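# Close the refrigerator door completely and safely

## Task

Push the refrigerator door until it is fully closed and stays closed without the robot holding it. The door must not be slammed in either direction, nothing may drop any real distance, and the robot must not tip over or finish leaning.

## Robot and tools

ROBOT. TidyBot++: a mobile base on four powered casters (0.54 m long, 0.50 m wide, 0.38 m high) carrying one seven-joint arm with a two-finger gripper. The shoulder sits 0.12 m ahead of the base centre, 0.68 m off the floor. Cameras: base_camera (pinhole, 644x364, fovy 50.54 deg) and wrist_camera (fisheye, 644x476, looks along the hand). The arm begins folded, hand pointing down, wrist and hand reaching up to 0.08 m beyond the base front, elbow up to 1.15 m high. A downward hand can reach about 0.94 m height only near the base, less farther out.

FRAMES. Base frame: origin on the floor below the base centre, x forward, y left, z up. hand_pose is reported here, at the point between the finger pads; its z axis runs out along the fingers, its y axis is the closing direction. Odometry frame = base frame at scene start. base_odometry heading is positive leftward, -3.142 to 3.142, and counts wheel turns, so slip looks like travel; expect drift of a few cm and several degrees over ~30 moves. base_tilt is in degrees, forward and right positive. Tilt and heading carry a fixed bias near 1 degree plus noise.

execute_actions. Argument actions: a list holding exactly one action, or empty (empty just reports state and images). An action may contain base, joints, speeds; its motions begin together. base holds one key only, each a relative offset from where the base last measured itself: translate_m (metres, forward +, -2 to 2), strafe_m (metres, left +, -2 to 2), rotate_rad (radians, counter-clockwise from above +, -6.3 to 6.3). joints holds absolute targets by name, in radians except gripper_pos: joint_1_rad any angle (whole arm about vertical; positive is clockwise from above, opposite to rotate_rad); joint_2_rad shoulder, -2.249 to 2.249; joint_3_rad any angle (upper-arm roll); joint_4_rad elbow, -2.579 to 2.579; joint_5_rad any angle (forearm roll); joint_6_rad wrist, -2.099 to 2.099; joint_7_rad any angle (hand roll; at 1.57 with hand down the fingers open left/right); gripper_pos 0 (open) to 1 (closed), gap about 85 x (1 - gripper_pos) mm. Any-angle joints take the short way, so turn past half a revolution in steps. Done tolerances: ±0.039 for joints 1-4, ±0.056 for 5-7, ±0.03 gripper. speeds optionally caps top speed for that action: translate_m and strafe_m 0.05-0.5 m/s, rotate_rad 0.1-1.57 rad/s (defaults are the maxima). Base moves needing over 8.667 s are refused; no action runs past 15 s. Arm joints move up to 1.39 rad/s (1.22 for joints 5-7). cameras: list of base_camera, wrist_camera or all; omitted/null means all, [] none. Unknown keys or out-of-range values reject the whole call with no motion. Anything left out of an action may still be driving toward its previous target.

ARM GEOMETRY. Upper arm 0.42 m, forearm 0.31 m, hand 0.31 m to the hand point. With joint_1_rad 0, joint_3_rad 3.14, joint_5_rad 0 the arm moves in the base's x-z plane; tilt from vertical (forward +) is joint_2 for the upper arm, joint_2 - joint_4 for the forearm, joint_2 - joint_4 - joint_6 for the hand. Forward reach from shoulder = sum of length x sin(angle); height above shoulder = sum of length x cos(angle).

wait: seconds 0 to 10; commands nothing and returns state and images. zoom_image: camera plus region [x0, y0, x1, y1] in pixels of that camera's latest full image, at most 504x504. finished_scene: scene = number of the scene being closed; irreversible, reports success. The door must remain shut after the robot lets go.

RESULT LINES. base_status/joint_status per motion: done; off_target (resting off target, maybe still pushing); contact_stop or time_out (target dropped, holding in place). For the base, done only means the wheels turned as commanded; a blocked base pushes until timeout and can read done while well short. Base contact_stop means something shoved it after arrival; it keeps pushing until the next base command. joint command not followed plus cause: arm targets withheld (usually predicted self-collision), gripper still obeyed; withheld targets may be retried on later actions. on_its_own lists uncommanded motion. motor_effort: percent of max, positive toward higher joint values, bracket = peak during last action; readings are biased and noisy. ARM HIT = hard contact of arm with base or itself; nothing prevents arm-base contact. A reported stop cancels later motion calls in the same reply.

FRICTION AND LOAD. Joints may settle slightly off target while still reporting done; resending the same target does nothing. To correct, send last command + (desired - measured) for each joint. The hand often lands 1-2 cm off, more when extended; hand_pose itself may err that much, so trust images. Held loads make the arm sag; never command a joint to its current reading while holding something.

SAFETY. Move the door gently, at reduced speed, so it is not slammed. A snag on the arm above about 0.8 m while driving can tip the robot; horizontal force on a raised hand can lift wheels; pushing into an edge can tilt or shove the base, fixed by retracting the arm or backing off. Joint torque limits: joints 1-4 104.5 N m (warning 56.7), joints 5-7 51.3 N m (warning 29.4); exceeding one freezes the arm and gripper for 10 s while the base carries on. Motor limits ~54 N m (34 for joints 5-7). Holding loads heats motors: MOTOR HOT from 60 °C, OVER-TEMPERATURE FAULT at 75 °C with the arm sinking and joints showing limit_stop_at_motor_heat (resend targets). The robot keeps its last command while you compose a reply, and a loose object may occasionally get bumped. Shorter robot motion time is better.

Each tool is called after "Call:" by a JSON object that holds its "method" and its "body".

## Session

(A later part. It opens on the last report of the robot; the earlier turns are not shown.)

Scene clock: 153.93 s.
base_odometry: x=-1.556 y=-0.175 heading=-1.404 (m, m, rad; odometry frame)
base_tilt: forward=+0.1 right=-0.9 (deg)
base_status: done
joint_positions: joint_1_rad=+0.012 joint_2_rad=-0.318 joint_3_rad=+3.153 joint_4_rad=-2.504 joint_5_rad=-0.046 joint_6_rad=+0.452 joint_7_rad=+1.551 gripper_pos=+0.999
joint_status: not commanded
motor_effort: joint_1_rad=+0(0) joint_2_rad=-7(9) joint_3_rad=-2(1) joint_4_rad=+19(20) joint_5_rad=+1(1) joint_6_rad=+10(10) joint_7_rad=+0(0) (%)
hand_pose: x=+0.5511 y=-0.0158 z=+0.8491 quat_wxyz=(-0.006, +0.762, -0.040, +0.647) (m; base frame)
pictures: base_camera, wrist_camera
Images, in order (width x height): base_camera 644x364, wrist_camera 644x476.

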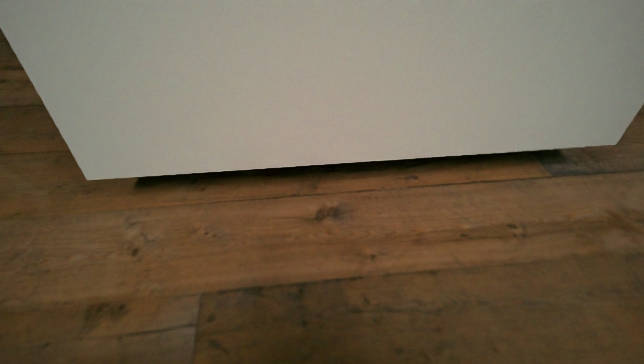

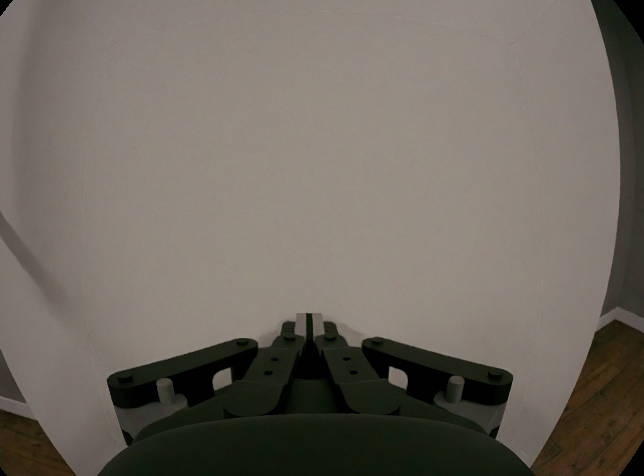

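Nearly parallel to the boards; no force felt yet. A little more.

Call:
{"method": "execute_actions", "body": {"actions": [{"base":{"translate_m":0.04},"speeds":{"translate_m":0.05}}]}}

Scene clock: 157.00 s.
base_odometry: x=-1.550 y=-0.212 heading=-1.404 (m, m, rad; odometry frame)
base_tilt: forward=+0.0 right=-0.9 (deg)
base_status: translate_m time_out (by the wheels' count: +0.038 of +0.040)
joint_positions: joint_1_rad=+0.012 joint_2_rad=-0.412 joint_3_rad=+3.154 joint_4_rad=-2.566 joint_5_rad=-0.046 joint_6_rad=+0.435 joint_7_rad=+1.551 gripper_pos=+0.999
joint_status: not commanded
motor_effort: joint_1_rad=-3(5) joint_2_rad=+15(21) joint_3_rad=-4(4) joint_4_rad=+33(36) joint_5_rad=+3(4) joint_6_rad=+9(18) joint_7_rad=+0(0) (%)
hand_pose: x=+0.5205 y=-0.0149 z=+0.8480 quat_wxyz=(-0.007, +0.757, -0.040, +0.652) (m; base frame)
pictures: base_camera, wrist_camera
Images, in order (width x height): base_camera 644x364, wrist_camera 644x476.

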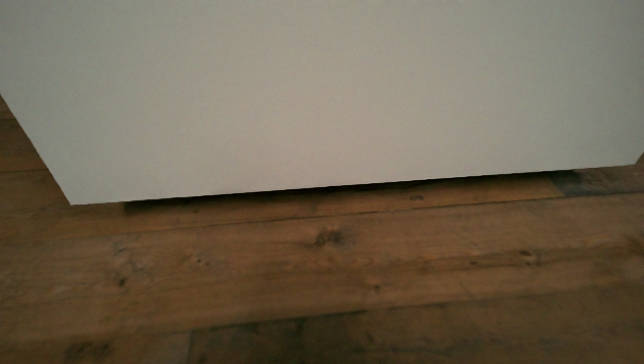

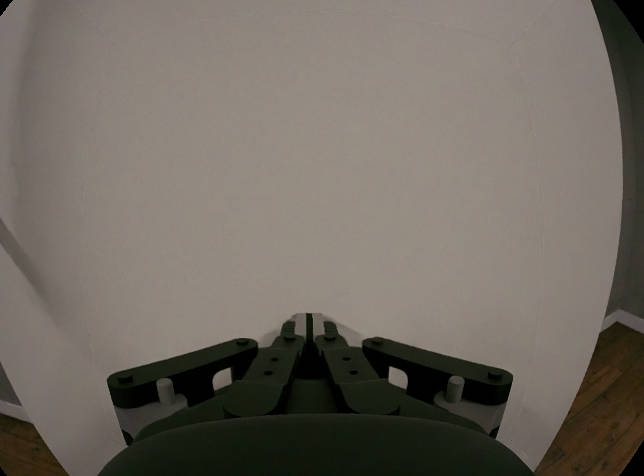

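Door hit its stop. Back off and check from the side.

Call:
{"method": "execute_actions", "body": {"actions": [{"base":{"translate_m":-0.3}}], "cameras": []}}

Call:
{"method": "execute_actions", "body": {"actions": [{"base":{"strafe_m":0.6},"joints":{"joint_1_rad":0.45,"joint_6_rad":0.2}}]}}

Scene clock: 159.67 s.
base_odometry: x=-1.600 y=+0.084 heading=-1.404 (m, m, rad; odometry frame)
base_tilt: forward=+0.1 right=-0.8 (deg)
base_status: done
joint_positions: joint_1_rad=+0.011 joint_2_rad=-0.315 joint_3_rad=+3.153 joint_4_rad=-2.498 joint_5_rad=-0.046 joint_6_rad=+0.436 joint_7_rad=+1.551 gripper_pos=+0.999
joint_status: not commanded
motor_effort: joint_1_rad=+0(3) joint_2_rad=-7(15) joint_3_rad=-1(4) joint_4_rad=+19(32) joint_5_rad=+1(3) joint_6_rad=+10(10) joint_7_rad=+0(0) (%)
hand_pose: x=+0.5522 y=-0.0148 z=+0.8463 quat_wxyz=(-0.007, +0.766, -0.039, +0.642) (m; base frame)
pictures: none
No camera images: the call's "cameras" was empty. Leave "cameras" out to get every camera's image.

Scene clock: 162.23 s.
base_odometry: x=-1.008 y=+0.184 heading=-1.403 (m, m, rad; odometry frame)
base_tilt: forward=+0.0 right=-0.9 (deg)
base_status: done
joint_positions: joint_1_rad=+0.430 joint_2_rad=-0.315 joint_3_rad=+3.153 joint_4_rad=-2.498 joint_5_rad=-0.046 joint_6_rad=+0.220 joint_7_rad=+1.551 gripper_pos=+0.999
joint_status: all done
motor_effort: joint_1_rad=-1(1) joint_2_rad=-7(8) joint_3_rad=-2(3) joint_4_rad=+19(20) joint_5_rad=+1(2) joint_6_rad=+9(10) joint_7_rad=+0(0) (%)
hand_pose: x=+0.4930 y=-0.1792 z=+0.7822 quat_wxyz=(+0.107, +0.804, -0.212, +0.545) (m; base frame)
pictures: base_camera, wrist_camera
Images, in order (width x height): base_camera 644x364, wrist_camera 644x476.

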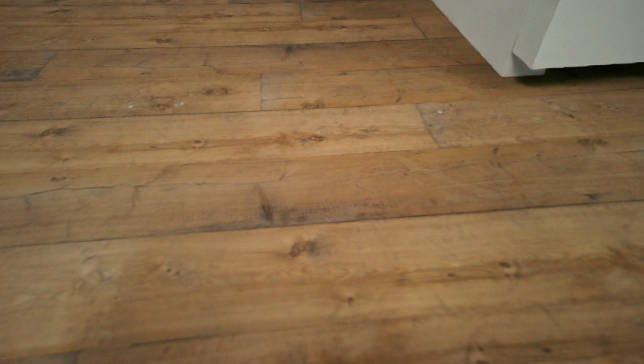

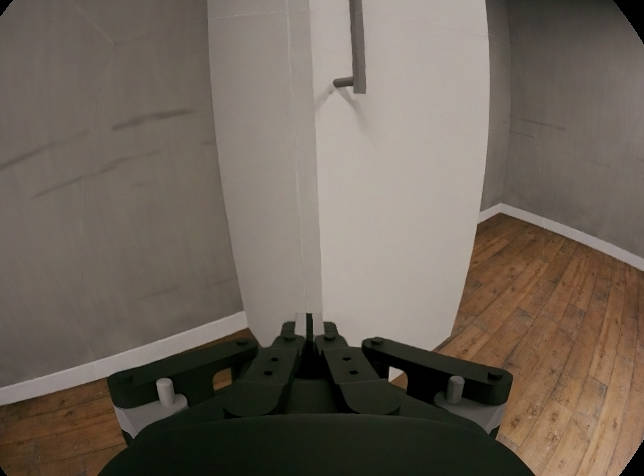

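Flush.

Call:
{"method": "finished_scene", "body": {"scene": 1}}

The scene is finished: the task was done.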